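# Move three fridge bottles to cart tray, close fridge

## Task

Remove all three bottles from the refrigerator and set each one standing upright on the top tray of the cart, then close the refrigerator door fully. A glass bottle falling any real distance means failure, and so does swinging the fridge door open or closed violently. The robot must not tip over or finish leaning. Nothing may still be gripped or touched by the robot at the end, and nothing may depend on the robot to stay where it is; release everything and back away before finishing.

## Robot and tools

Robot: a Hello Robot Stretch 3 with one arm. It has a two-wheeled base (0.33 m long, 0.34 m wide) that can only drive straight or spin in place, a lift that raises the arm along a mast, and an arm that telescopes out to the robot's right. To move the gripper forward or back you must drive the base. Spins pivot about the point midway between the wheels, 0.05 m behind the front edge. With the arm pulled in and the wrist folded, a spin sweeps a 0.28 m radius; an unfolded, level wrist reaches beyond that.

Frames: the base frame has its origin on the floor between the drive wheels, x forward, y left, z up. hand_pose is reported in this frame, at the point where closed fingertips meet. The odometry frame is the base frame as it was at the start. Heading is in radians, positive to the left, -3.142 to 3.142.

execute_actions takes "actions", a list run in order. Each action may hold "robot" (a command, a list of up to 8 commands run one after another, or {"stop": true}), "steps" (1 to 450 control steps at 30 per second; default 1) and "until" (ends the action early once its conditions hold). An action with only "steps" just waits. A command may contain:
- "base": exactly one of {"translate_m": d}, a straight drive of d metres relative to where the base is when that command begins (forward positive, |d| at most 1), or {"rotate_rad": a}, a spin of a radians relative to the current heading (left/counter-clockwise positive, |a| at most 3.2).
- "joints": absolute targets by name; unnamed joints keep their previous targets. lift_m 0 to 1.1 (arm height); arm_m 0 to 0.52 (extension); wrist_yaw_rad -1.345 to 4.42 (0 along the arm, positive toward the front, 3.0 folded over the base); wrist_pitch_rad -1.57 to 0.451 (0 level, negative tips fingers down); wrist_roll_rad -2.911 to 2.911 (0 fingers side by side); gripper_m -0.089 to 0.179 (larger is wider; the real fingertip gap is about 0.007 m smaller when almost shut and 0.025 m smaller when fully open); head_pan_rad -3.953 to 1.73 (0 ahead, positive left, -1.57 looks along the arm); head_tilt_rad -1.53 to 0.419 (negative looks down).
- "contact_limits": {"arm_m": e}, an effort percentage 1 to 100 at which that arm motion halts with contact_stop; lower means gentler.
In a command list, {"pause_s": s} waits up to 15 s. Base and joint motions in one command start together. A new command overrides at once; an out-of-range value rejects the entire call.

Waiting: "until": {"robot": {"status": "ended"}} with "steps": 450 waits until nothing reads moving and no queue runs. Other fields can be compared, e.g. {"lift_m": [">", 0.3]} or {"base_status": ["!=", "moving"]}. "any" in place of "robot" fires when the first motion or queue ends.

zoom_image: "camera" (head_camera, nav_camera or wrist_camera) and "region" [x0, y0, x1, y1] in image pixels from the top-left, at most 504 by 504. finished_scene: "scene", the number of the scene to close; irreversible.

Results: base_status and joint_status per part: moving, done (within tolerance), off_target (came to rest short, may still push), contact_stop (lift or arm hit something and went slack), time_out, stopped, not_commanded, torque_fault (a wrist servo shut off for 10 s; goals for it are refused). The base bracket shows travel so far and goal, from wheel counts (slip counts as travel). joint_goals, measured_speeds, motor_effort (percent, sign toward higher values, peak in brackets; fairly noisy), refusals, queue (idle, running, done, dropped, stopped) and queue_left appear too. Lines starting refused:, dropped: or replaced: explain problems. robot.on_its_own appears when the robot itself changed a goal, a joint is slack or off, a motor strains at rest, or base_tilt has shifted 3 degrees or more. lidar_m gives 12 distances in 30 degree sectors counter-clockwise from straight ahead (10th is right), blind to glass. wrist_depth_mm and head_depth_mm are 7x7 depth grids in mm. Each result ends with one image per camera.

Speed: the base is fast only when stowed (lift_m below 0.30, arm_m below 0.03, wrist_yaw_rad above 2.54); otherwise 0.10 m/s and 0.63 rad/s.

Gripping: to grasp, command gripper_m smaller than the object; to let go, open at least 0.02 past where the pads first touched. Neither the reading nor done proves a grasp, so check images. Squeezing too hard triggers a force cut and slippery glass can slide out.

Cautions: fold or unfold the wrist only with lift_m 0.32 to 0.95, wrist_pitch_rad -0.4 and roll near 0; once folded the lift may go to 0.25. With yaw below -0.4 keep pitch at -0.5 or lower. Pushing against something rigid with the gripper higher than about 0.45 m can tip the robot; never push twice after a contact_stop. Do not drive while holding or hooking something fixed, such as the door handle. If snagged or leaning, reverse the last move in small steps, free the gripper, and lower lift_m near 0.2 if still tipped. Move the fridge door slowly so it does not slam, lower bottles gently onto the tray, and before finishing release everything, move away and wait until all motion has ended.

Each tool is called after "Request:" as name([rows], argument=value, ...), one row to a line, values as JSON.

## Session

I'll start by looking at the scene.

Request:
execute_actions(actions=[])

Scene clock: 0.00 s.
robot.base_odometry: x=+0.000 y=+0.000 heading=+0.000 (m, m, rad; robot's odometry frame)
robot.turned_by_wheels: +0.000 (rad since the last result)
robot.turned_by_imu: +0.000 (rad since the last result)
robot.base_tilt: forward=-0.2 right=-0.7 (deg)
robot.lidar_m: 1.34 1.18 1.18 3.30 1.56 2.52 2.15 1.18 1.65 1.54 1.25 1.23
robot.head_depth_mm: 1217 1208 1206 1206 1202 1196 1194 / 1312 1295 1299 1294 1287 1286 1291 / 1410 1405 1406 1392 1387 1391 1380 / 1530 1532 1524 1522 1515 1512 1503 / 1679 1670 1658 1659 1662 1645 1643 / 1789 1824 1831 1833 1821 1829 1825 / 1890 2074 2062 2033 2031 2031 1979
robot.base_status: not_commanded
robot.joint_positions: lift_m=+0.332 arm_m=+0.000 wrist_yaw_rad=+2.868 wrist_pitch_rad=-0.398 wrist_roll_rad=+0.002 gripper_m=+0.037 head_pan_rad=+0.003 head_tilt_rad=-0.023
robot.joint_goals: lift_m=+0.332 arm_m=+0.000 wrist_yaw_rad=+2.868 wrist_pitch_rad=-0.398 wrist_roll_rad=+0.002 gripper_m=+0.037 head_pan_rad=+0.003 head_tilt_rad=-0.023
robot.joint_status: lift_m=not_commanded arm_m=not_commanded wrist_yaw_rad=not_commanded wrist_pitch_rad=not_commanded wrist_roll_rad=not_commanded gripper_m=not_commanded head_pan_rad=not_commanded head_tilt_rad=not_commanded
robot.measured_speeds: translate_m=+0.000 rotate_rad=+0.000 lift_m=+0.000 arm_m=+0.000 wrist_yaw_rad=+0.000 wrist_pitch_rad=+0.000 wrist_roll_rad=+0.000 head_pan_rad=+0.000 head_tilt_rad=+0.000
robot: refusals=0 queue=idle queue_left=0
robot.motor_effort: left_wheel=+0 right_wheel=-1 lift_m=+37 arm_m=-1 wrist_yaw_rad=+0 wrist_pitch_rad=+4 wrist_roll_rad=+0 gripper_m=+0 head_pan_rad=+0 head_tilt_rad=+2 (%)
robot.hand_pose: x=+0.0401 y=+0.0730 z=+0.3491 quat_wxyz=(+0.234, +0.706, +0.044, +0.667) (m; robot's base frame)
robot.wrist_depth_mm: - - - - - - - / - - - - - - - / - - - - - - - / 906 905 917 917 915 919 942 / 712 - 735 718 763 742 743 / 600 - 620 589 - 613 625 / 514 515 - 512 504 526 524
pictures: head_camera (sideways: a quarter turn clockwise sets it upright), nav_camera (sideways: a quarter turn counterclockwise sets it upright), wrist_camera
Images, in order (width x height): head_camera 896x504, nav_camera 672x504, wrist_camera 644x364.

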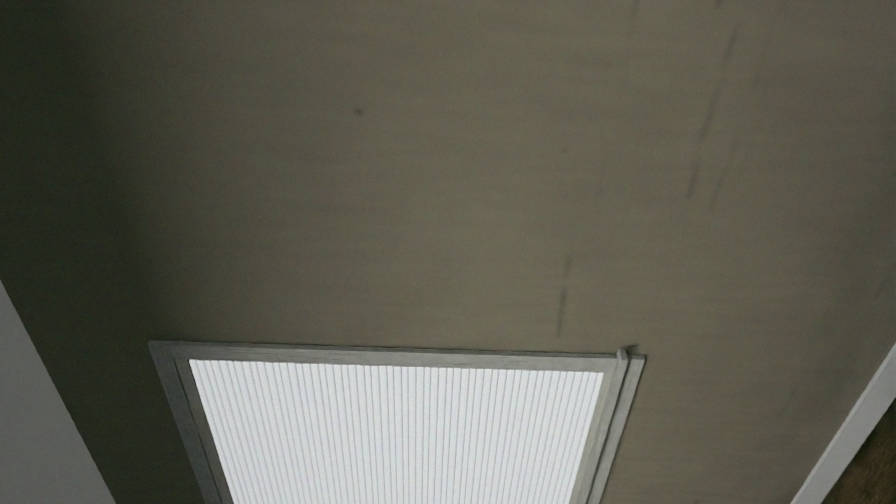

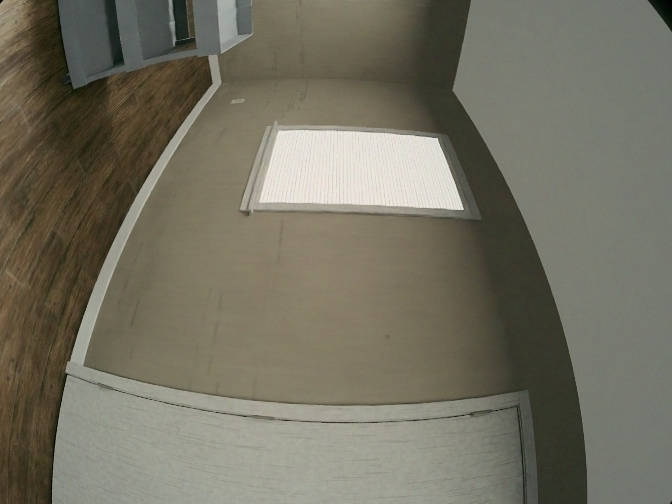

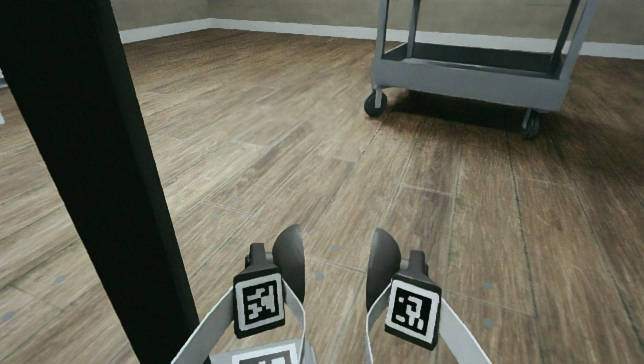

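Request:
execute_actions([
  {"robot": {"joints": {"head_pan_rad": 1.2, "head_tilt_rad": -0.6}}, "steps": 450, "until": {"robot": {"status": "ended"}}},
])

Scene clock: 8.10 s.
robot.base_odometry: x=+0.000 y=+0.000 heading=+0.000 (m, m, rad; robot's odometry frame)
robot.turned_by_wheels: +0.000 (rad since the last result)
robot.turned_by_imu: +0.000 (rad since the last result)
robot.base_tilt: forward=-0.2 right=-0.7 (deg)
robot.lidar_m: 1.34 1.18 1.18 3.30 1.56 2.52 2.16 1.19 1.64 1.53 1.25 1.23
robot.head_depth_mm: 2519 2739 1435 1505 1608 1465 1223 / 2577 2829 1424 1579 1650 1467 1226 / 2664 2902 1427 1575 1692 1462 1224 / 2718 2999 3039 2247 1751 1458 1220 / 2848 3093 3307 2380 1795 1457 1221 / 2923 3205 3433 2358 1805 1456 1225 / 2996 3314 3436 2354 1808 1456 1219
robot.base_status: not_commanded
robot.joint_positions: lift_m=+0.332 arm_m=+0.000 wrist_yaw_rad=+2.868 wrist_pitch_rad=-0.398 wrist_roll_rad=+0.002 gripper_m=+0.037 head_pan_rad=+1.193 head_tilt_rad=-0.592
robot.joint_goals: lift_m=+0.332 arm_m=+0.000 wrist_yaw_rad=+2.868 wrist_pitch_rad=-0.398 wrist_roll_rad=+0.002 gripper_m=+0.037 head_pan_rad=+1.200 head_tilt_rad=-0.600
robot.joint_status: lift_m=not_commanded arm_m=not_commanded wrist_yaw_rad=not_commanded wrist_pitch_rad=not_commanded wrist_roll_rad=not_commanded gripper_m=not_commanded head_pan_rad=done head_tilt_rad=done
robot.measured_speeds: translate_m=+0.000 rotate_rad=+0.000 lift_m=+0.000 arm_m=+0.000 wrist_yaw_rad=+0.000 wrist_pitch_rad=+0.000 wrist_roll_rad=+0.000 head_pan_rad=+0.000 head_tilt_rad=+0.000
robot: refusals=0 queue=done queue_left=0
robot.motor_effort: left_wheel=+0(0) right_wheel=-1(1) lift_m=+37(38) arm_m=+0(1) wrist_yaw_rad=+0(0) wrist_pitch_rad=+4(5) wrist_roll_rad=+0(0) gripper_m=+0(0) head_pan_rad=+2(36) head_tilt_rad=-3(29) (%)
robot.hand_pose: x=+0.0401 y=+0.0730 z=+0.3491 quat_wxyz=(+0.234, +0.706, +0.044, +0.667) (m; robot's base frame)
robot.wrist_depth_mm: - - - - - - - / - - - - - - - / - - - - - - - / 909 923 902 937 921 932 935 / 722 - 720 726 774 739 742 / 596 - 622 611 - 616 618 / 511 512 - 520 501 527 516
pictures: head_camera (sideways: a quarter turn clockwise sets it upright), nav_camera (sideways: a quarter turn counterclockwise sets it upright), wrist_camera
camera_calibration (this result's frames):
head_camera: T_world_to_cam=[[-0.17754, -0.536555, -0.824978, 1.10067], [-0.939907, 0.340877, -0.0194284, 0.038696], [0.29164, 0.771953, -0.564831, 0.69378], [0, 0, 0, 1]] pos_world=[0.02945, 0.0418153, 1.30065]
nav_camera: T_world_to_cam=[[0.181617, 0.51121, 0.840047, -1.05458], [0.9436, -0.331079, -0.00252627, 0.0485606], [0.276831, 0.793127, -0.542507, 0.658941], [0, 0, 0, 1]] pos_world=[-0.0367077, 0.0325655, 1.2435]
wrist_camera: T_world_to_cam=[[0.974378, -0.22344, 0.0257462, -0.0290133], [-0.0914447, -0.498128, -0.862268, 0.386125], [0.20549, 0.83782, -0.505797, 0.272696], [0, 0, 0, 1]] pos_world=[0.00754283, -0.0426126, 0.471619]
Images, in order (width x height): head_camera 896x504, nav_camera 672x504, wrist_camera 644x364.

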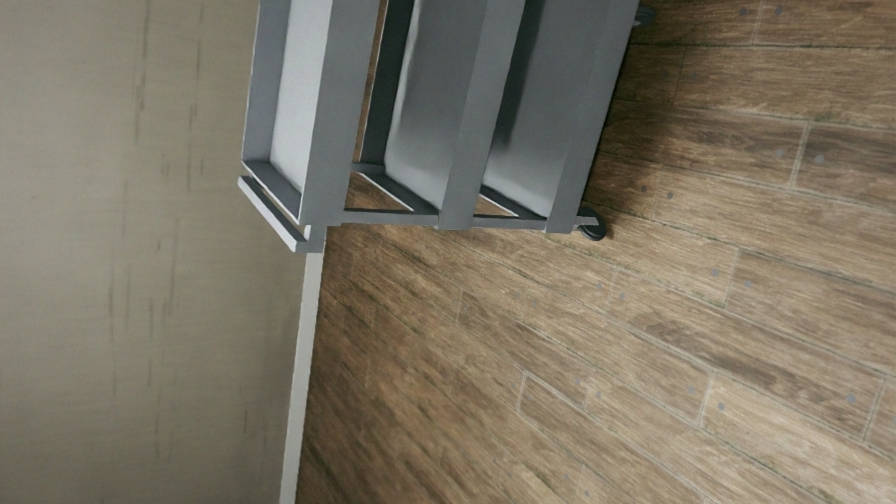

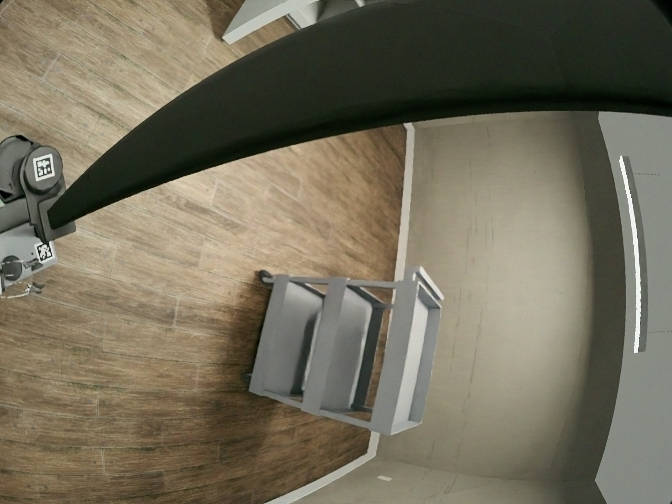

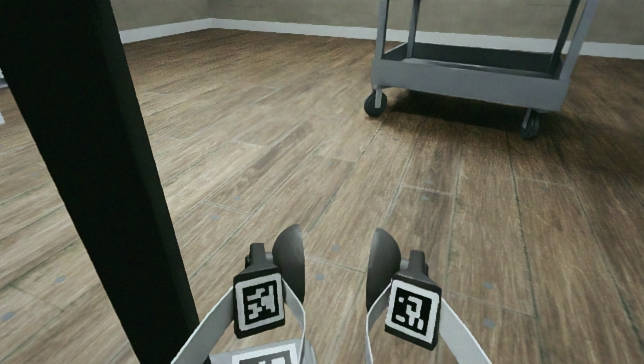

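Request:
execute_actions([
  {"robot": {"joints": {"head_pan_rad": 1.73, "head_tilt_rad": -0.5}}, "steps": 450, "until": {"robot": {"status": "ended"}}},
])

Request:
execute_actions([
  {"robot": {"joints": {"head_pan_rad": -3.82, "head_tilt_rad": -0.5}}, "steps": 450, "until": {"robot": {"status": "ended"}}},
])

Scene clock: 20.17 s.
robot.base_odometry: x=+0.000 y=+0.000 heading=+0.000 (m, m, rad; robot's odometry frame)
robot.turned_by_wheels: +0.000 (rad since the last result)
robot.turned_by_imu: +0.000 (rad since the last result)
robot.base_tilt: forward=-0.2 right=-0.7 (deg)
robot.lidar_m: 1.34 1.18 1.18 3.30 1.56 2.52 2.16 1.18 1.65 1.53 1.26 1.23
robot.head_depth_mm: 2919 3123 3338 2761 2005 1567 1288 / 3156 3410 3549 2737 1995 1557 1285 / 3251 3563 3847 2752 2001 1559 1284 / 2960 3224 3470 2741 1982 1549 1280 / 2693 2949 3152 2756 1981 1553 1286 / 2478 2673 2899 2698 1977 - - / - - - - - - -
robot.base_status: not_commanded
robot.joint_positions: lift_m=+0.332 arm_m=+0.000 wrist_yaw_rad=+2.868 wrist_pitch_rad=-0.398 wrist_roll_rad=+0.002 gripper_m=+0.037 head_pan_rad=+1.723 head_tilt_rad=-0.508
robot.joint_goals: lift_m=+0.332 arm_m=+0.000 wrist_yaw_rad=+2.868 wrist_pitch_rad=-0.398 wrist_roll_rad=+0.002 gripper_m=+0.037 head_pan_rad=+1.730 head_tilt_rad=-0.500
robot.joint_status: lift_m=not_commanded arm_m=not_commanded wrist_yaw_rad=not_commanded wrist_pitch_rad=not_commanded wrist_roll_rad=not_commanded gripper_m=not_commanded head_pan_rad=done head_tilt_rad=done
robot.measured_speeds: translate_m=+0.000 rotate_rad=+0.000 lift_m=+0.000 arm_m=+0.000 wrist_yaw_rad=+0.000 wrist_pitch_rad=+0.000 wrist_roll_rad=+0.000 head_pan_rad=+0.000 head_tilt_rad=+0.000
robot: refusals=0 queue=done queue_left=0
robot.motor_effort: left_wheel=+0(1) right_wheel=-1(1) lift_m=+38(38) arm_m=-1(1) wrist_yaw_rad=+0(0) wrist_pitch_rad=+5(5) wrist_roll_rad=+0(0) gripper_m=+0(0) head_pan_rad=+3(29) head_tilt_rad=+3(9) (%)
robot.hand_pose: x=+0.0401 y=+0.0730 z=+0.3491 quat_wxyz=(+0.234, +0.706, +0.044, +0.667) (m; robot's base frame)
robot.wrist_depth_mm: - - - - - - - / - - - - - - - / - - - - - - - / 905 933 893 906 930 940 936 / 729 - 725 730 777 733 763 / 601 - 626 607 - 602 603 / 510 517 - 515 510 516 526
pictures: head_camera (sideways: a quarter turn clockwise sets it upright), nav_camera (sideways: a quarter turn counterclockwise sets it upright), wrist_camera
camera_calibration (this result's frames):
head_camera: T_world_to_cam=[[0.107219, -0.481885, -0.86965, 1.15719], [-0.983548, -0.179316, -0.0218999, 0.042182], [-0.145389, 0.85769, -0.493183, 0.603226], [0, 0, 0, 1]] pos_world=[0.00511809, 0.047814, 1.30477]
nav_camera: T_world_to_cam=[[-0.0907084, 0.460899, 0.882805, -1.10868], [0.981506, 0.191431, 0.000907034, 0.0438597], [-0.168578, 0.86656, -0.469739, 0.566978], [0, 0, 0, 1]] pos_world=[-0.0480352, 0.0112724, 1.24504]
wrist_camera: T_world_to_cam=[[0.974378, -0.22344, 0.0257463, -0.0290134], [-0.0914448, -0.498128, -0.862268, 0.386125], [0.20549, 0.83782, -0.505797, 0.272695], [0, 0, 0, 1]] pos_world=[0.00754285, -0.0426126, 0.471619]
Images, in order (width x height): head_camera 896x504, nav_camera 672x504, wrist_camera 644x364.

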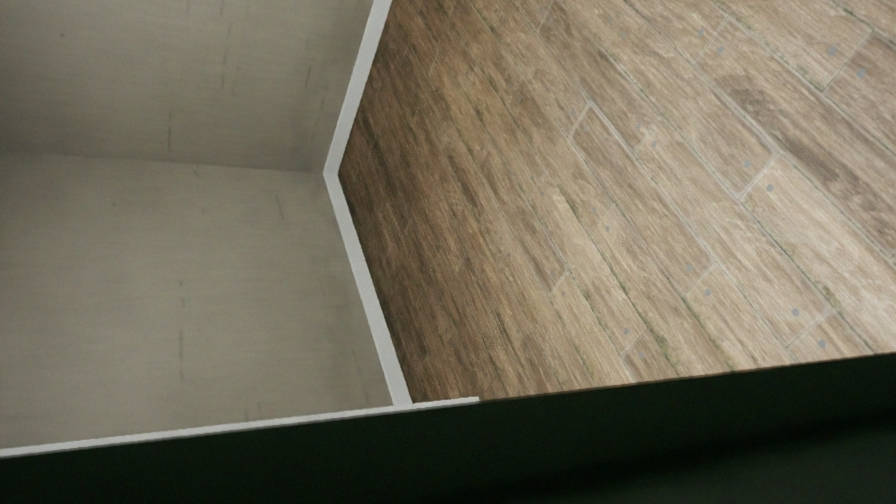

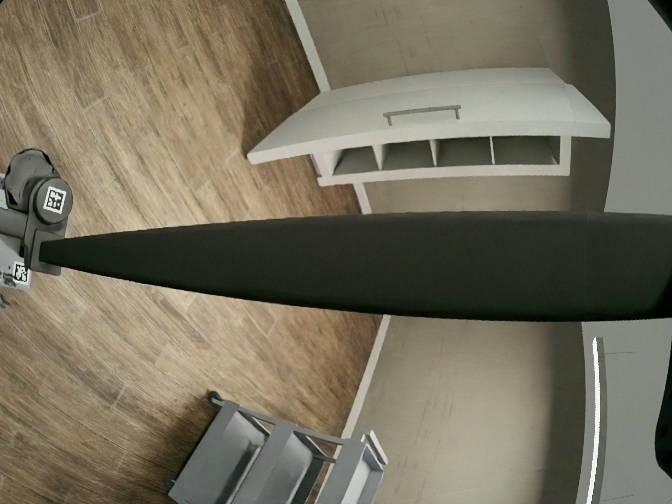

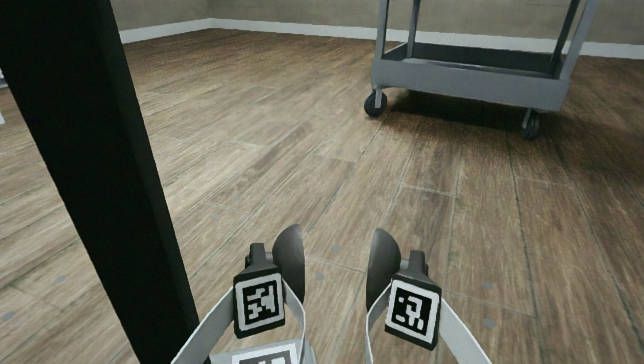

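Scene clock: 23.13 s.
robot.base_odometry: x=+0.000 y=+0.000 heading=+0.000 (m, m, rad; robot's odometry frame)
robot.turned_by_wheels: +0.000 (rad since the last result)
robot.turned_by_imu: +0.000 (rad since the last result)
robot.base_tilt: forward=-0.2 right=-0.7 (deg)
robot.lidar_m: 1.34 1.18 1.18 3.31 1.56 2.52 2.15 1.19 1.64 1.53 1.25 1.23
robot.head_depth_mm: 1304 1309 1369 1494 - - - / 2037 2057 1914 1912 1852 1595 1322 / 2125 2302 2532 2677 1996 1562 1281 / 2108 2300 2552 2689 1996 1560 1285 / 2108 2306 2527 2689 1985 1552 1278 / 2099 2291 2532 2658 1980 1554 1278 / 2109 2309 2529 2672 1977 1545 1277
robot.base_status: not_commanded
robot.joint_positions: lift_m=+0.332 arm_m=+0.000 wrist_yaw_rad=+2.868 wrist_pitch_rad=-0.398 wrist_roll_rad=+0.002 gripper_m=+0.037 head_pan_rad=-3.813 head_tilt_rad=-0.508
robot.joint_goals: lift_m=+0.332 arm_m=+0.000 wrist_yaw_rad=+2.868 wrist_pitch_rad=-0.398 wrist_roll_rad=+0.002 gripper_m=+0.037 head_pan_rad=-3.820 head_tilt_rad=-0.500
robot.joint_status: lift_m=not_commanded arm_m=not_commanded wrist_yaw_rad=not_commanded wrist_pitch_rad=not_commanded wrist_roll_rad=not_commanded gripper_m=not_commanded head_pan_rad=done head_tilt_rad=done
robot.measured_speeds: translate_m=+0.000 rotate_rad=+0.000 lift_m=+0.000 arm_m=+0.000 wrist_yaw_rad=+0.000 wrist_pitch_rad=+0.000 wrist_roll_rad=+0.000 head_pan_rad=+0.000 head_tilt_rad=+0.000
robot: refusals=0 queue=done queue_left=0
robot.motor_effort: left_wheel=+0(0) right_wheel=-1(1) lift_m=+38(38) arm_m=-1(0) wrist_yaw_rad=+0(0) wrist_pitch_rad=+5(4) wrist_roll_rad=+0(0) gripper_m=+0(0) head_pan_rad=-3(37) head_tilt_rad=+3(3) (%)
robot.hand_pose: x=+0.0401 y=+0.0730 z=+0.3491 quat_wxyz=(+0.234, +0.706, +0.044, +0.667) (m; robot's base frame)
robot.wrist_depth_mm: - - - - - - - / - - - - - - - / - - - - - - - / 896 905 920 920 929 929 926 / 724 - 738 739 757 745 740 / 596 - 626 608 - 614 615 / 510 508 - 509 506 525 524
pictures: head_camera (sideways: a quarter turn clockwise sets it upright), nav_camera (sideways: a quarter turn counterclockwise sets it upright), wrist_camera
camera_calibration (this result's frames):
head_camera: T_world_to_cam=[[0.406146, -0.28036, -0.869738, 1.15548], [-0.599299, -0.800225, -0.0219049, 0.0398447], [-0.689845, 0.53013, -0.493027, 0.606345], [0, 0, 0, 1]] pos_world=[-0.0271295, 0.0343932, 1.30478]
nav_camera: T_world_to_cam=[[-0.379768, 0.276195, 0.882889, -1.10703], [0.589562, 0.807723, 0.000914307, 0.0462411], [-0.712877, 0.520865, -0.469581, 0.570092], [0, 0, 0, 1]] pos_world=[-0.0412687, -0.0285358, 1.24504]
wrist_camera: T_world_to_cam=[[0.974378, -0.22344, 0.0257462, -0.0290134], [-0.0914448, -0.498128, -0.862268, 0.386125], [0.20549, 0.83782, -0.505797, 0.272695], [0, 0, 0, 1]] pos_world=[0.00754285, -0.0426126, 0.471619]
Images, in order (width x height): head_camera 896x504, nav_camera 672x504, wrist_camera 644x364.

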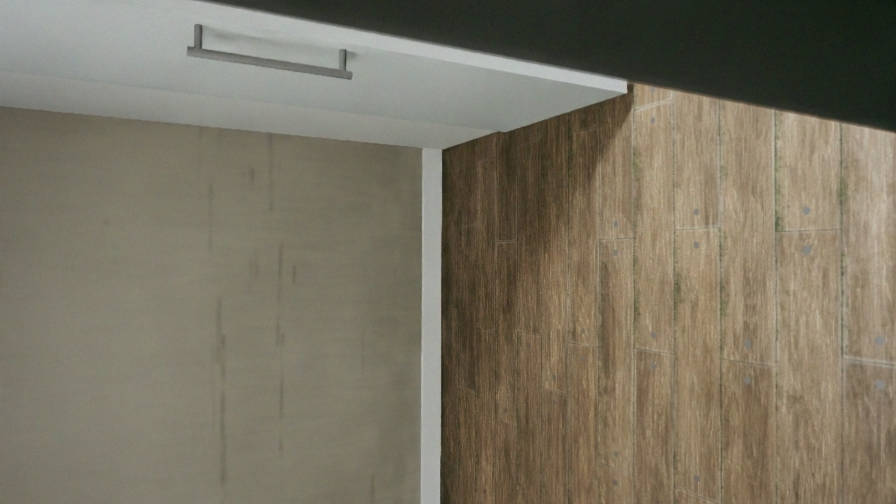

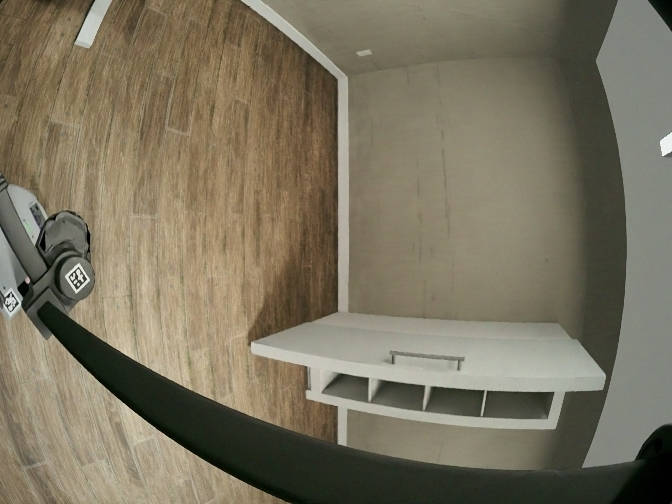

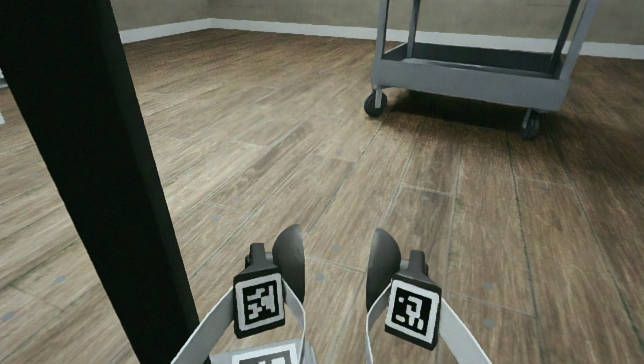

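Request:
execute_actions([
  {"robot": {"base": {"rotate_rad": 1.0}, "joints": {"head_pan_rad": 1.1, "head_tilt_rad": -0.3, "lift_m": 0.28}}, "steps": 450, "until": {"robot": {"status": "ended"}}},
])

Scene clock: 67.73 s.
robot.base_odometry: x=+0.000 y=+0.000 heading=+1.000 (m, m, rad; robot's odometry frame)
robot.turned_by_wheels: +1.000 (rad since the last result)
robot.turned_by_imu: +1.015 (rad since the last result)
robot.base_tilt: forward=-0.2 right=-0.7 (deg)
robot.lidar_m: 1.18 3.28 1.42 2.37 2.24 1.19 1.19 1.53 1.26 1.23 1.31 1.18
robot.head_depth_mm: 2701 2869 3062 3308 2732 1945 1496 / 2555 2739 2928 3135 2690 1919 1502 / 2395 2110 2205 2927 2412 1919 1493 / 1902 2204 2265 2354 2388 1855 1490 / 1381 1468 1523 1585 1802 1773 1486 / 2154 2226 2390 2549 2532 1887 1479 / 2108 2181 2293 2452 2508 1897 1479
robot.base_status: done (rotate_rad +0.9999 of +1.0000)
robot.joint_positions: lift_m=+0.281 arm_m=+0.000 wrist_yaw_rad=+2.868 wrist_pitch_rad=-0.399 wrist_roll_rad=+0.002 gripper_m=+0.037 head_pan_rad=+1.093 head_tilt_rad=-0.310
robot.joint_goals: lift_m=+0.280 arm_m=+0.000 wrist_yaw_rad=+2.868 wrist_pitch_rad=-0.399 wrist_roll_rad=+0.002 gripper_m=+0.037 head_pan_rad=+1.100 head_tilt_rad=-0.300
robot.joint_status: lift_m=done arm_m=not_commanded wrist_yaw_rad=not_commanded wrist_pitch_rad=not_commanded wrist_roll_rad=not_commanded gripper_m=not_commanded head_pan_rad=done head_tilt_rad=done
robot.measured_speeds: translate_m=+0.000 rotate_rad=+0.000 lift_m=+0.000 arm_m=+0.000 wrist_yaw_rad=+0.000 wrist_pitch_rad=+0.000 wrist_roll_rad=+0.000 head_pan_rad=+0.000 head_tilt_rad=+0.000
robot: refusals=0 queue=done queue_left=0
robot.motor_effort: left_wheel=-2(7) right_wheel=+0(4) lift_m=+20(37) arm_m=-1(1) wrist_yaw_rad=+0(0) wrist_pitch_rad=+5(5) wrist_roll_rad=+0(0) gripper_m=+0(0) head_pan_rad=+3(36) head_tilt_rad=+3(19) (%)
robot.hand_pose: x=+0.0401 y=+0.0729 z=+0.2975 quat_wxyz=(+0.234, +0.706, +0.044, +0.667) (m; robot's base frame)
robot.wrist_depth_mm: - - - - - - - / - - - - - - - / - - - - - - - / 802 802 820 817 827 836 839 / 647 - 650 640 676 648 644 / 529 - 551 540 - 533 545 / 461 - - 461 446 462 470
pictures: head_camera (sideways: a quarter turn clockwise sets it upright), nav_camera (sideways: a quarter turn counterclockwise sets it upright), wrist_camera
camera_calibration (this result's frames):
head_camera: T_world_to_cam=[[-0.11397, -0.291782, -0.949671, 1.26295], [-0.898137, 0.438883, -0.0270596, 0.0483847], [0.42469, 0.84985, -0.31208, 0.364076], [0, 0, 0, 1]] pos_world=[0.0327749, 0.0378608, 1.31432]
nav_camera: T_world_to_cam=[[0.113964, 0.2632, 0.957986, -1.20804], [0.905416, -0.424431, 0.00889954, 0.0339172], [0.408942, 0.866362, -0.286675, 0.325224], [0, 0, 0, 1]] pos_world=[-0.0260336, 0.0505908, 1.25022]
wrist_camera: T_world_to_cam=[[0.974383, -0.223421, 0.0257082, -0.0276736], [-0.091629, -0.498784, -0.861869, 0.341556], [0.205383, 0.837435, -0.506478, 0.246944], [0, 0, 0, 1]] pos_world=[0.00754309, -0.0426196, 0.42016]
Images, in order (width x height): head_camera 896x504, nav_camera 672x504, wrist_camera 644x364.

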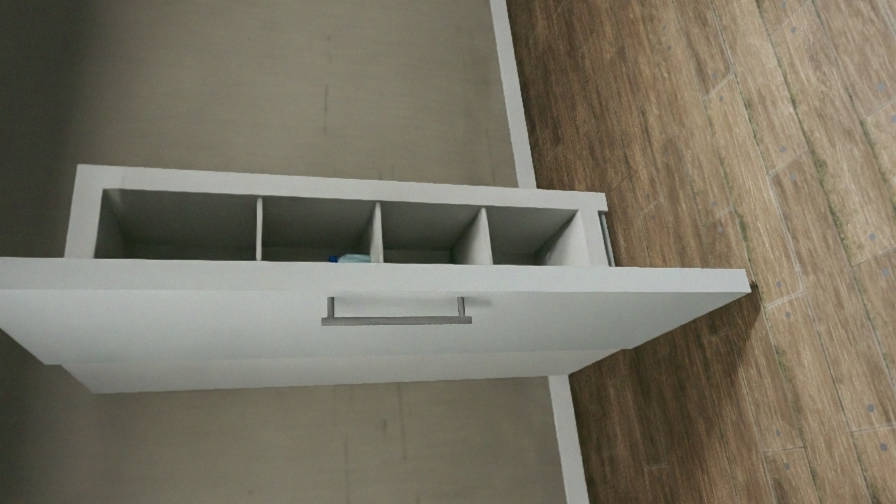

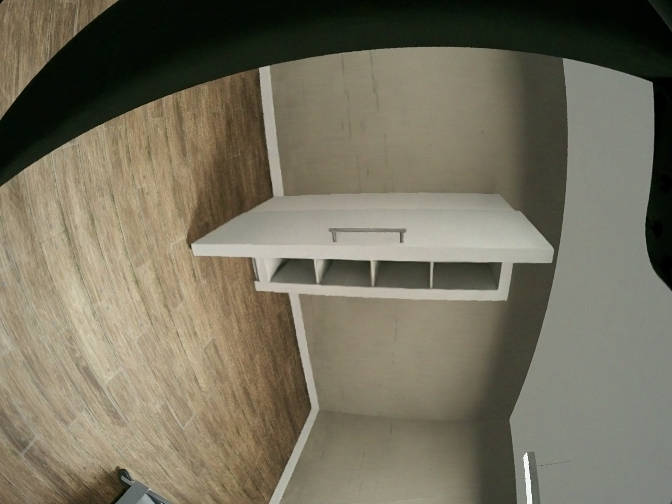

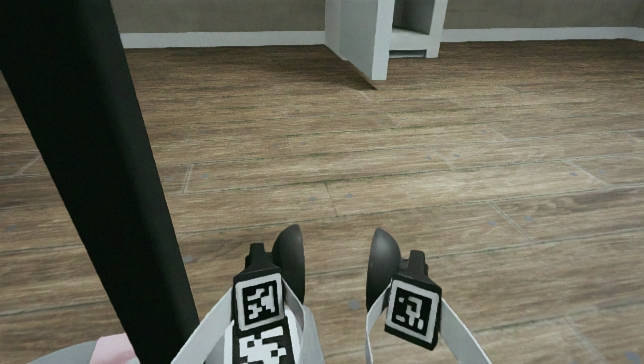

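Request:
zoom_image(camera="head_camera", region=[280, 150, 784, 420])

Request:
zoom_image(camera="head_camera", region=[0, 140, 504, 420])

Region (280, 150, 784, 420) of head_camera's 896x504 image, scaled by 1.000; it fills the top 270 rows of this view, and the rest is white.

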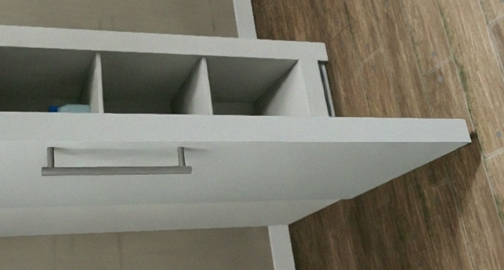

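Region (0, 140, 504, 420) of head_camera's 896x504 image, scaled by 1.000.

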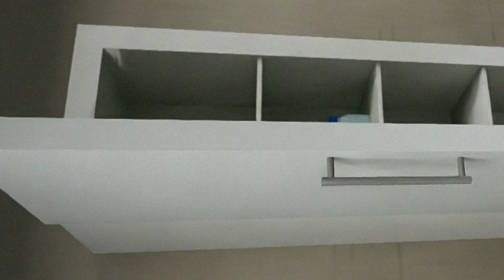

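Request:
execute_actions([
  {"robot": [{"base": {"rotate_rad": 0.885}, "joints": {"head_pan_rad": 0.4, "head_tilt_rad": -0.35}}, {"base": {"translate_m": 1.0}}], "steps": 450, "until": {"robot": {"status": "ended"}}},
])

Scene clock: 194.63 s.
robot.base_odometry: x=-0.309 y=+0.951 heading=+1.885 (m, m, rad; robot's odometry frame)
robot.turned_by_wheels: +0.885 (rad since the last result)
robot.turned_by_imu: +0.902 (rad since the last result)
robot.base_tilt: forward=-0.2 right=-0.7 (deg)
robot.lidar_m: 1.26 0.53 0.53 2.20 2.25 1.84 2.20 2.05 0.96 0.81 2.53 2.56
robot.head_depth_mm: 1580 1677 1800 1955 2102 1844 1453 / 1045 1110 1718 1866 2040 1842 1449 / 1259 1300 1335 1326 1400 1498 1453 / 1372 1456 1552 1606 1492 1605 1446 / 1350 1425 1522 1593 1512 1647 1432 / 1293 1374 1172 1160 1232 1296 1163 / 617 578 541 506 524 557 601
robot.base_status: done (translate_m +1.0000 of +1.0000)
robot.joint_positions: lift_m=+0.281 arm_m=+0.000 wrist_yaw_rad=+2.868 wrist_pitch_rad=-0.399 wrist_roll_rad=+0.002 gripper_m=+0.037 head_pan_rad=+0.407 head_tilt_rad=-0.347
robot.joint_goals: lift_m=+0.280 arm_m=+0.000 wrist_yaw_rad=+2.868 wrist_pitch_rad=-0.399 wrist_roll_rad=+0.002 gripper_m=+0.037 head_pan_rad=+0.400 head_tilt_rad=-0.350
robot.joint_status: lift_m=done arm_m=not_commanded wrist_yaw_rad=not_commanded wrist_pitch_rad=not_commanded wrist_roll_rad=not_commanded gripper_m=not_commanded head_pan_rad=done head_tilt_rad=done
robot.measured_speeds: translate_m=+0.000 rotate_rad=+0.000 lift_m=+0.000 arm_m=+0.000 wrist_yaw_rad=+0.000 wrist_pitch_rad=+0.000 wrist_roll_rad=+0.000 head_pan_rad=+0.000 head_tilt_rad=+0.000
robot: refusals=0 queue=done queue_left=0
robot.motor_effort: left_wheel=-2(11) right_wheel=+0(4) lift_m=+21(20) arm_m=-1(0) wrist_yaw_rad=+0(0) wrist_pitch_rad=+5(5) wrist_roll_rad=+0(0) gripper_m=+0(0) head_pan_rad=-2(33) head_tilt_rad=-1(6) (%)
robot.hand_pose: x=+0.0401 y=+0.0729 z=+0.2975 quat_wxyz=(+0.234, +0.706, +0.044, +0.667) (m; robot's base frame)
robot.wrist_depth_mm: - - - - - 466 873 / - - - - - 507 - / - - - - - 545 960 / 810 822 797 818 822 738 846 / 632 - 646 648 676 646 659 / 532 - 561 532 - 543 551 / 461 - - 457 441 467 467
pictures: head_camera (sideways: a quarter turn clockwise sets it upright), nav_camera (sideways: a quarter turn counterclockwise sets it upright), wrist_camera
camera_calibration (this result's frames):
head_camera: T_world_to_cam=[[-0.305312, -0.167554, -0.937395, 1.24809], [-0.418009, 0.908066, -0.026165, 0.04429], [0.855601, 0.383852, -0.347283, 0.407262], [0, 0, 0, 1]] pos_world=[0.0511169, 0.0125763, 1.31255]
nav_camera: T_world_to_cam=[[0.287507, 0.145569, 0.946652, -1.1943], [0.432163, -0.901765, 0.0074143, 0.0387381], [0.854737, 0.406977, -0.322173, 0.368704], [0, 0, 0, 1]] pos_world=[0.0114836, 0.0587314, 1.24909]
wrist_camera: T_world_to_cam=[[0.974383, -0.223422, 0.0257079, -0.0276748], [-0.0916296, -0.498784, -0.861869, 0.341543], [0.205383, 0.837435, -0.506478, 0.246944], [0, 0, 0, 1]] pos_world=[0.00754314, -0.0426266, 0.420149]
Images, in order (width x height): head_camera 896x504, nav_camera 672x504, wrist_camera 644x364.

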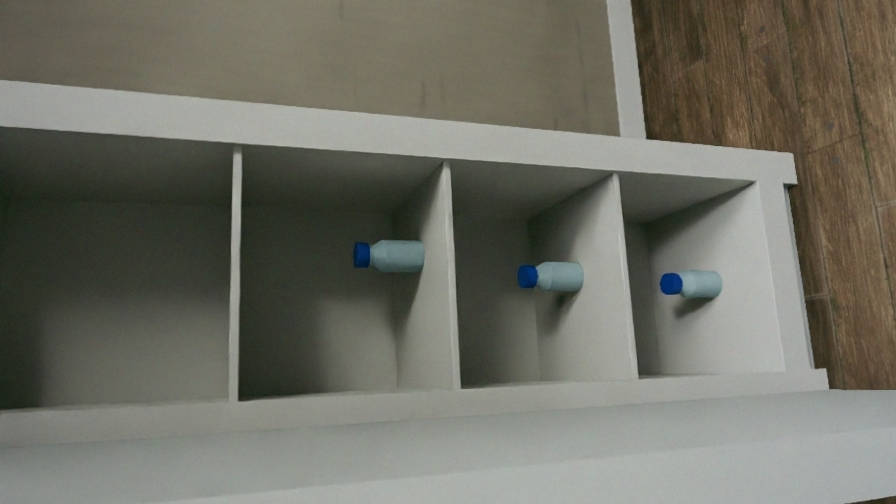

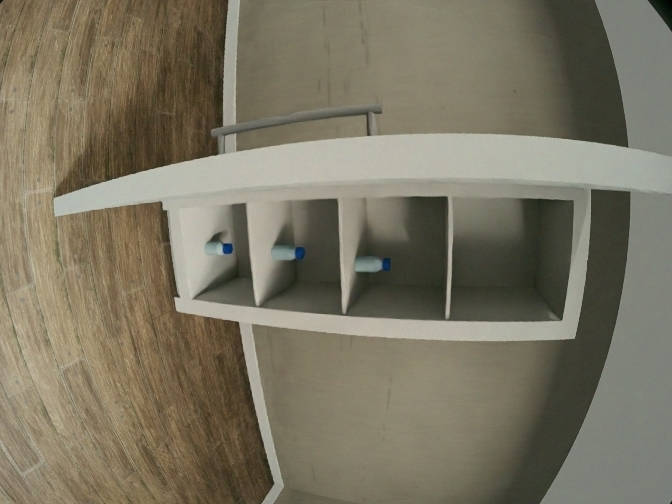

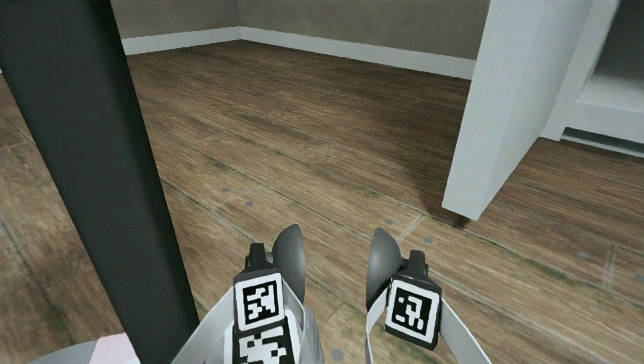

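Request:
zoom_image(camera="head_camera", region=[340, 220, 460, 300])

Request:
zoom_image(camera="head_camera", region=[500, 240, 620, 320])

Request:
zoom_image(camera="head_camera", region=[640, 245, 760, 325])

Region (340, 220, 460, 300) of head_camera's 896x504 image, scaled by 4.200, with more detail than that image has.

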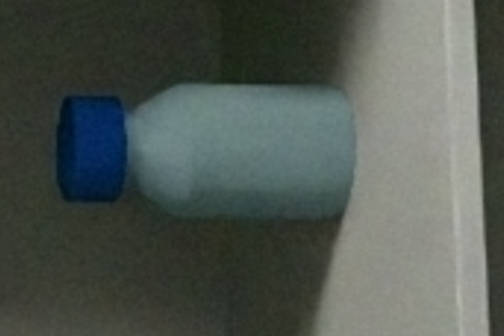

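Region (500, 240, 620, 320) of head_camera's 896x504 image, scaled by 4.200, with more detail than that image has.

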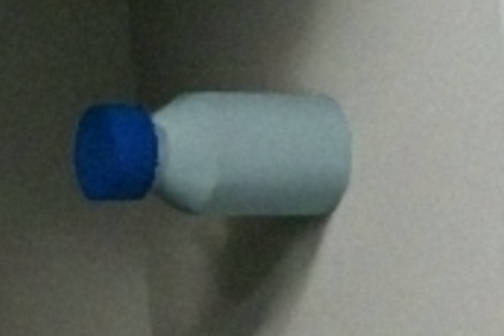

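Region (640, 245, 760, 325) of head_camera's 896x504 image, scaled by 4.200, with more detail than that image has.

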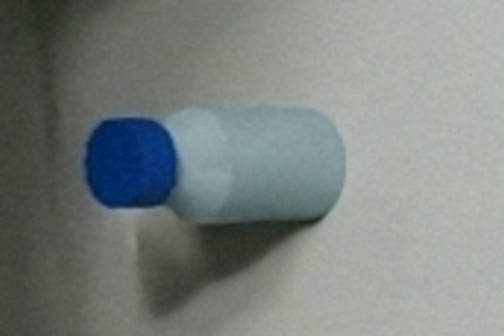

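Request:
execute_actions([
  {"robot": [{"base": {"rotate_rad": 0.09}, "joints": {"head_pan_rad": -1.57, "head_tilt_rad": -0.5}}, {"base": {"translate_m": 0.654}}, {"base": {"rotate_rad": 2.047}}], "steps": 450, "until": {"robot": {"status": "ended"}}},
])

Scene clock: 322.47 s.
robot.base_odometry: x=-0.566 y=+1.552 heading=-2.261 (m, m, rad; robot's odometry frame)
robot.turned_by_wheels: +2.137 (rad since the last result)
robot.turned_by_imu: +2.168 (rad since the last result)
robot.base_tilt: forward=-0.2 right=-0.7 (deg)
robot.lidar_m: 0.40 2.37 2.76 1.37 1.11 2.33 2.18 1.81 1.24 0.61 0.62 0.43
robot.head_depth_mm: 954 1048 1151 1272 1431 1533 1298 / 477 521 579 662 1400 1528 1298 / 588 593 596 650 717 817 948 / 837 920 1011 849 1131 952 1145 / 833 919 982 799 1171 953 1135 / 832 915 1000 843 1170 953 1162 / 828 911 1000 841 1083 949 1106
robot.base_status: done (rotate_rad +2.0469 of +2.0470)
robot.joint_positions: lift_m=+0.281 arm_m=+0.001 wrist_yaw_rad=+2.868 wrist_pitch_rad=-0.399 wrist_roll_rad=+0.002 gripper_m=+0.037 head_pan_rad=-1.563 head_tilt_rad=-0.494
robot.joint_goals: lift_m=+0.280 arm_m=+0.001 wrist_yaw_rad=+2.868 wrist_pitch_rad=-0.399 wrist_roll_rad=+0.002 gripper_m=+0.037 head_pan_rad=-1.570 head_tilt_rad=-0.500
robot.joint_status: lift_m=done arm_m=not_commanded wrist_yaw_rad=not_commanded wrist_pitch_rad=not_commanded wrist_roll_rad=not_commanded gripper_m=not_commanded head_pan_rad=done head_tilt_rad=done
robot.measured_speeds: translate_m=+0.000 rotate_rad=+0.000 lift_m=+0.000 arm_m=+0.000 wrist_yaw_rad=+0.000 wrist_pitch_rad=+0.000 wrist_roll_rad=+0.000 head_pan_rad=+0.000 head_tilt_rad=+0.000
robot: refusals=0 queue=done queue_left=0
robot.motor_effort: left_wheel=-2(11) right_wheel=+0(7) lift_m=+20(21) arm_m=-1(1) wrist_yaw_rad=+0(0) wrist_pitch_rad=+5(5) wrist_roll_rad=+0(0) gripper_m=+0(0) head_pan_rad=-3(36) head_tilt_rad=-3(14) (%)
robot.hand_pose: x=+0.0401 y=+0.0728 z=+0.2975 quat_wxyz=(+0.234, +0.706, +0.044, +0.667) (m; robot's base frame)
robot.wrist_depth_mm: - - - - - - - / - - - - - - - / - - - - - - - / 813 799 811 789 815 830 835 / 639 - 645 649 673 646 659 / 526 - 549 535 - 543 550 / 462 - - 459 451 463 463
pictures: head_camera (sideways: a quarter turn clockwise sets it upright), nav_camera (sideways: a quarter turn counterclockwise sets it upright), wrist_camera
camera_calibration (this result's frames):
head_camera: T_world_to_cam=[[-0.0366474, 0.480523, -0.876216, 1.16663], [0.999119, 0.0355707, -0.0222805, 0.0305836], [0.0204614, -0.87626, -0.481403, 0.586887], [0, 0, 0, 1]] pos_world=[0.000188668, -0.047414, 1.30543]
nav_camera: T_world_to_cam=[[0.0233284, -0.457203, 0.889056, -1.11753], [-0.99884, -0.0481352, 0.00145529, 0.055226], [0.0421295, -0.888059, -0.457796, 0.550151], [0, 0, 0, 1]] pos_world=[0.0580546, -0.0197127, 1.24532]
wrist_camera: T_world_to_cam=[[0.974383, -0.223422, 0.0257075, -0.0276801], [-0.0916298, -0.498784, -0.861869, 0.34153], [0.205383, 0.837435, -0.506478, 0.246964], [0, 0, 0, 1]] pos_world=[0.00754314, -0.0426512, 0.420148]
Images, in order (width x height): head_camera 896x504, nav_camera 672x504, wrist_camera 644x364.

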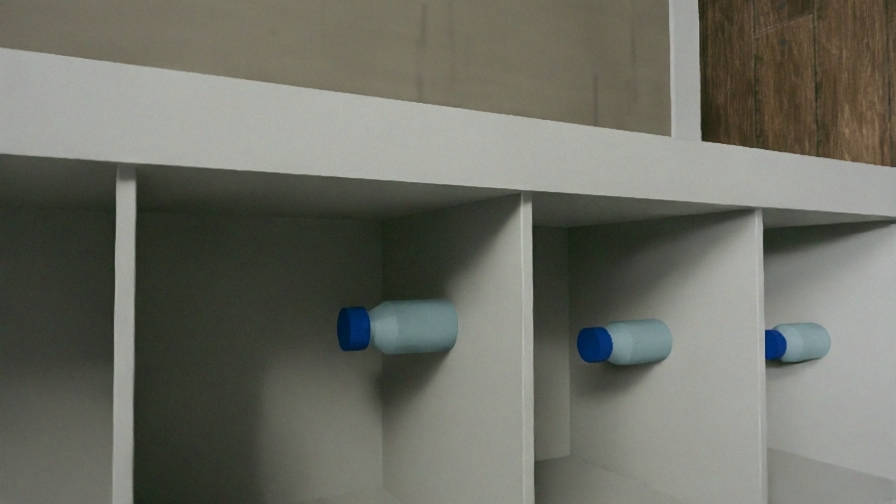

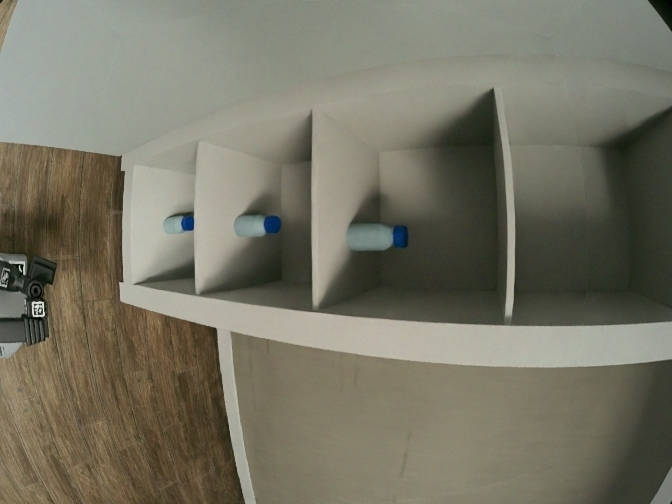

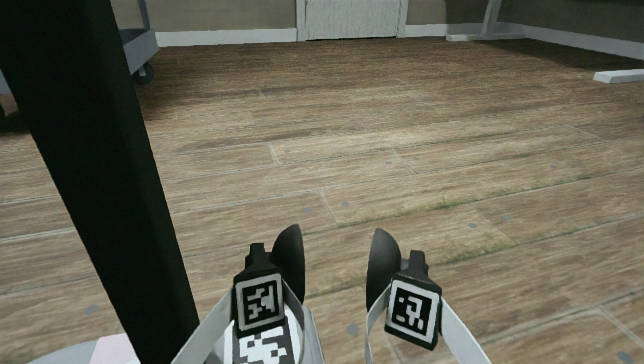

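Request:
zoom_image(camera="head_camera", region=[325, 280, 475, 380])

Request:
zoom_image(camera="head_camera", region=[565, 300, 685, 380])

Request:
zoom_image(camera="head_camera", region=[740, 300, 860, 380])

Region (325, 280, 475, 380) of head_camera's 896x504 image, scaled by 3.360, with more detail than that image has.

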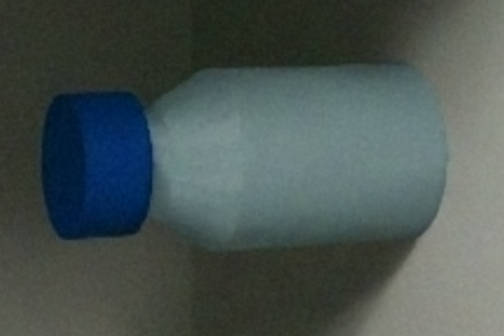

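Region (565, 300, 685, 380) of head_camera's 896x504 image, scaled by 4.200, with more detail than that image has.

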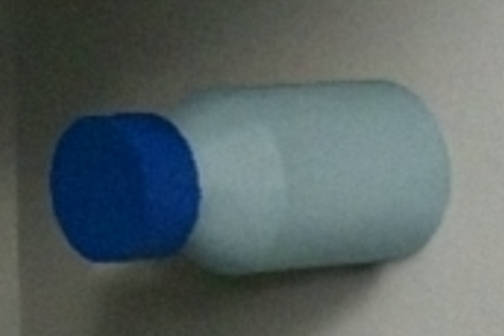

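Region (740, 300, 860, 380) of head_camera's 896x504 image, scaled by 4.200, with more detail than that image has.

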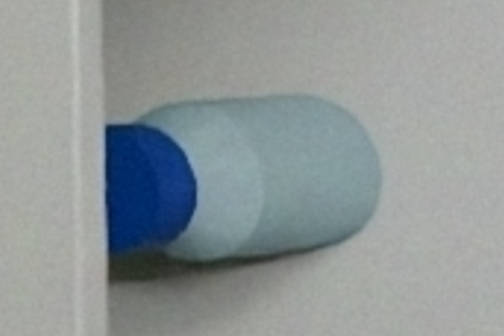

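Request:
zoom_image(camera="head_camera", region=[500, 170, 560, 230])

Request:
zoom_image(camera="head_camera", region=[500, 444, 560, 504])

Region (500, 170, 560, 230) of head_camera's 896x504 image, scaled by 8.400, with more detail than that image has.

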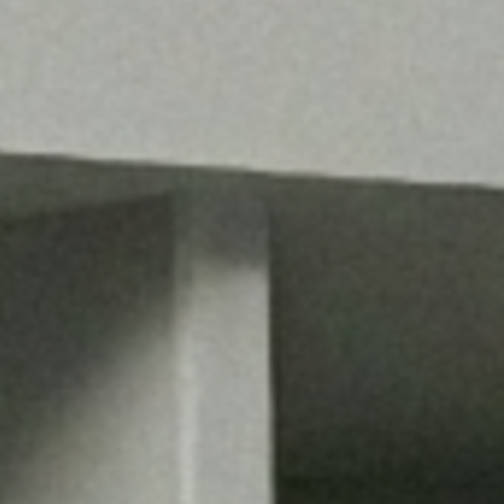

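Region (500, 444, 560, 504) of head_camera's 896x504 image, scaled by 8.400, with more detail than that image has.

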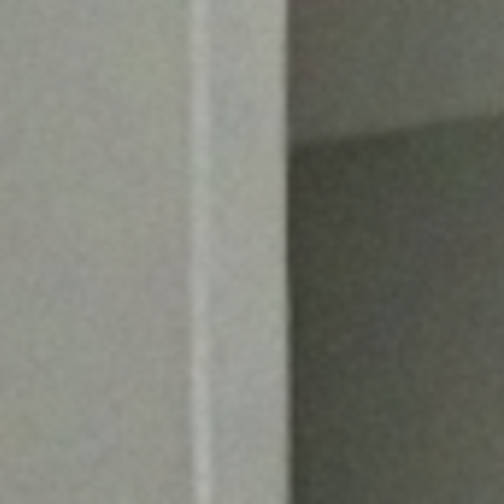

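Request:
zoom_image(camera="head_camera", region=[100, 160, 160, 220])

Request:
zoom_image(camera="head_camera", region=[100, 444, 160, 504])

Request:
zoom_image(camera="head_camera", region=[735, 190, 795, 250])

Request:
zoom_image(camera="head_camera", region=[735, 444, 795, 504])

Region (100, 160, 160, 220) of head_camera's 896x504 image, scaled by 8.400, with more detail than that image has.

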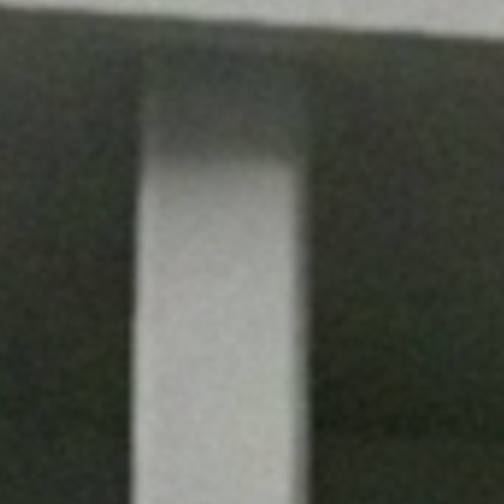

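Region (100, 444, 160, 504) of head_camera's 896x504 image, scaled by 8.400, with more detail than that image has.

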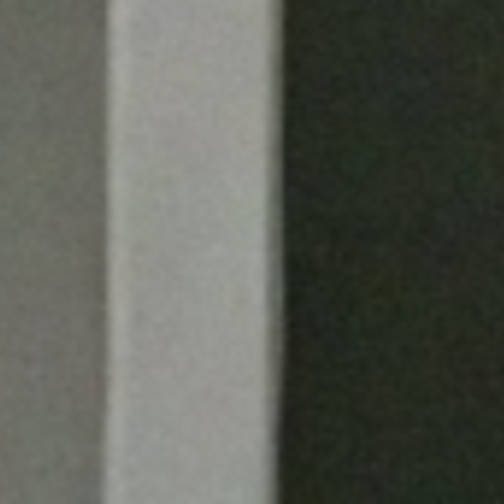

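Region (735, 190, 795, 250) of head_camera's 896x504 image, scaled by 8.400, with more detail than that image has.

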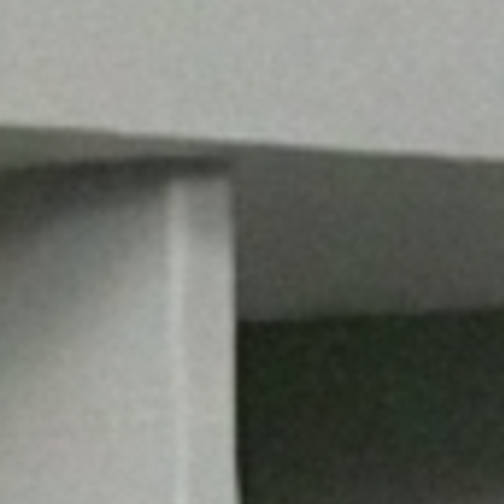

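Region (735, 444, 795, 504) of head_camera's 896x504 image, scaled by 8.400, with more detail than that image has.

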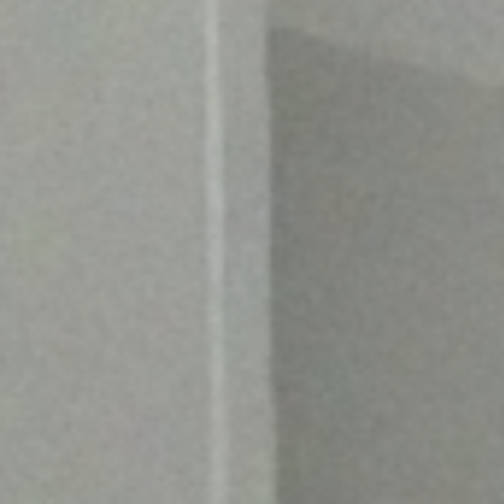

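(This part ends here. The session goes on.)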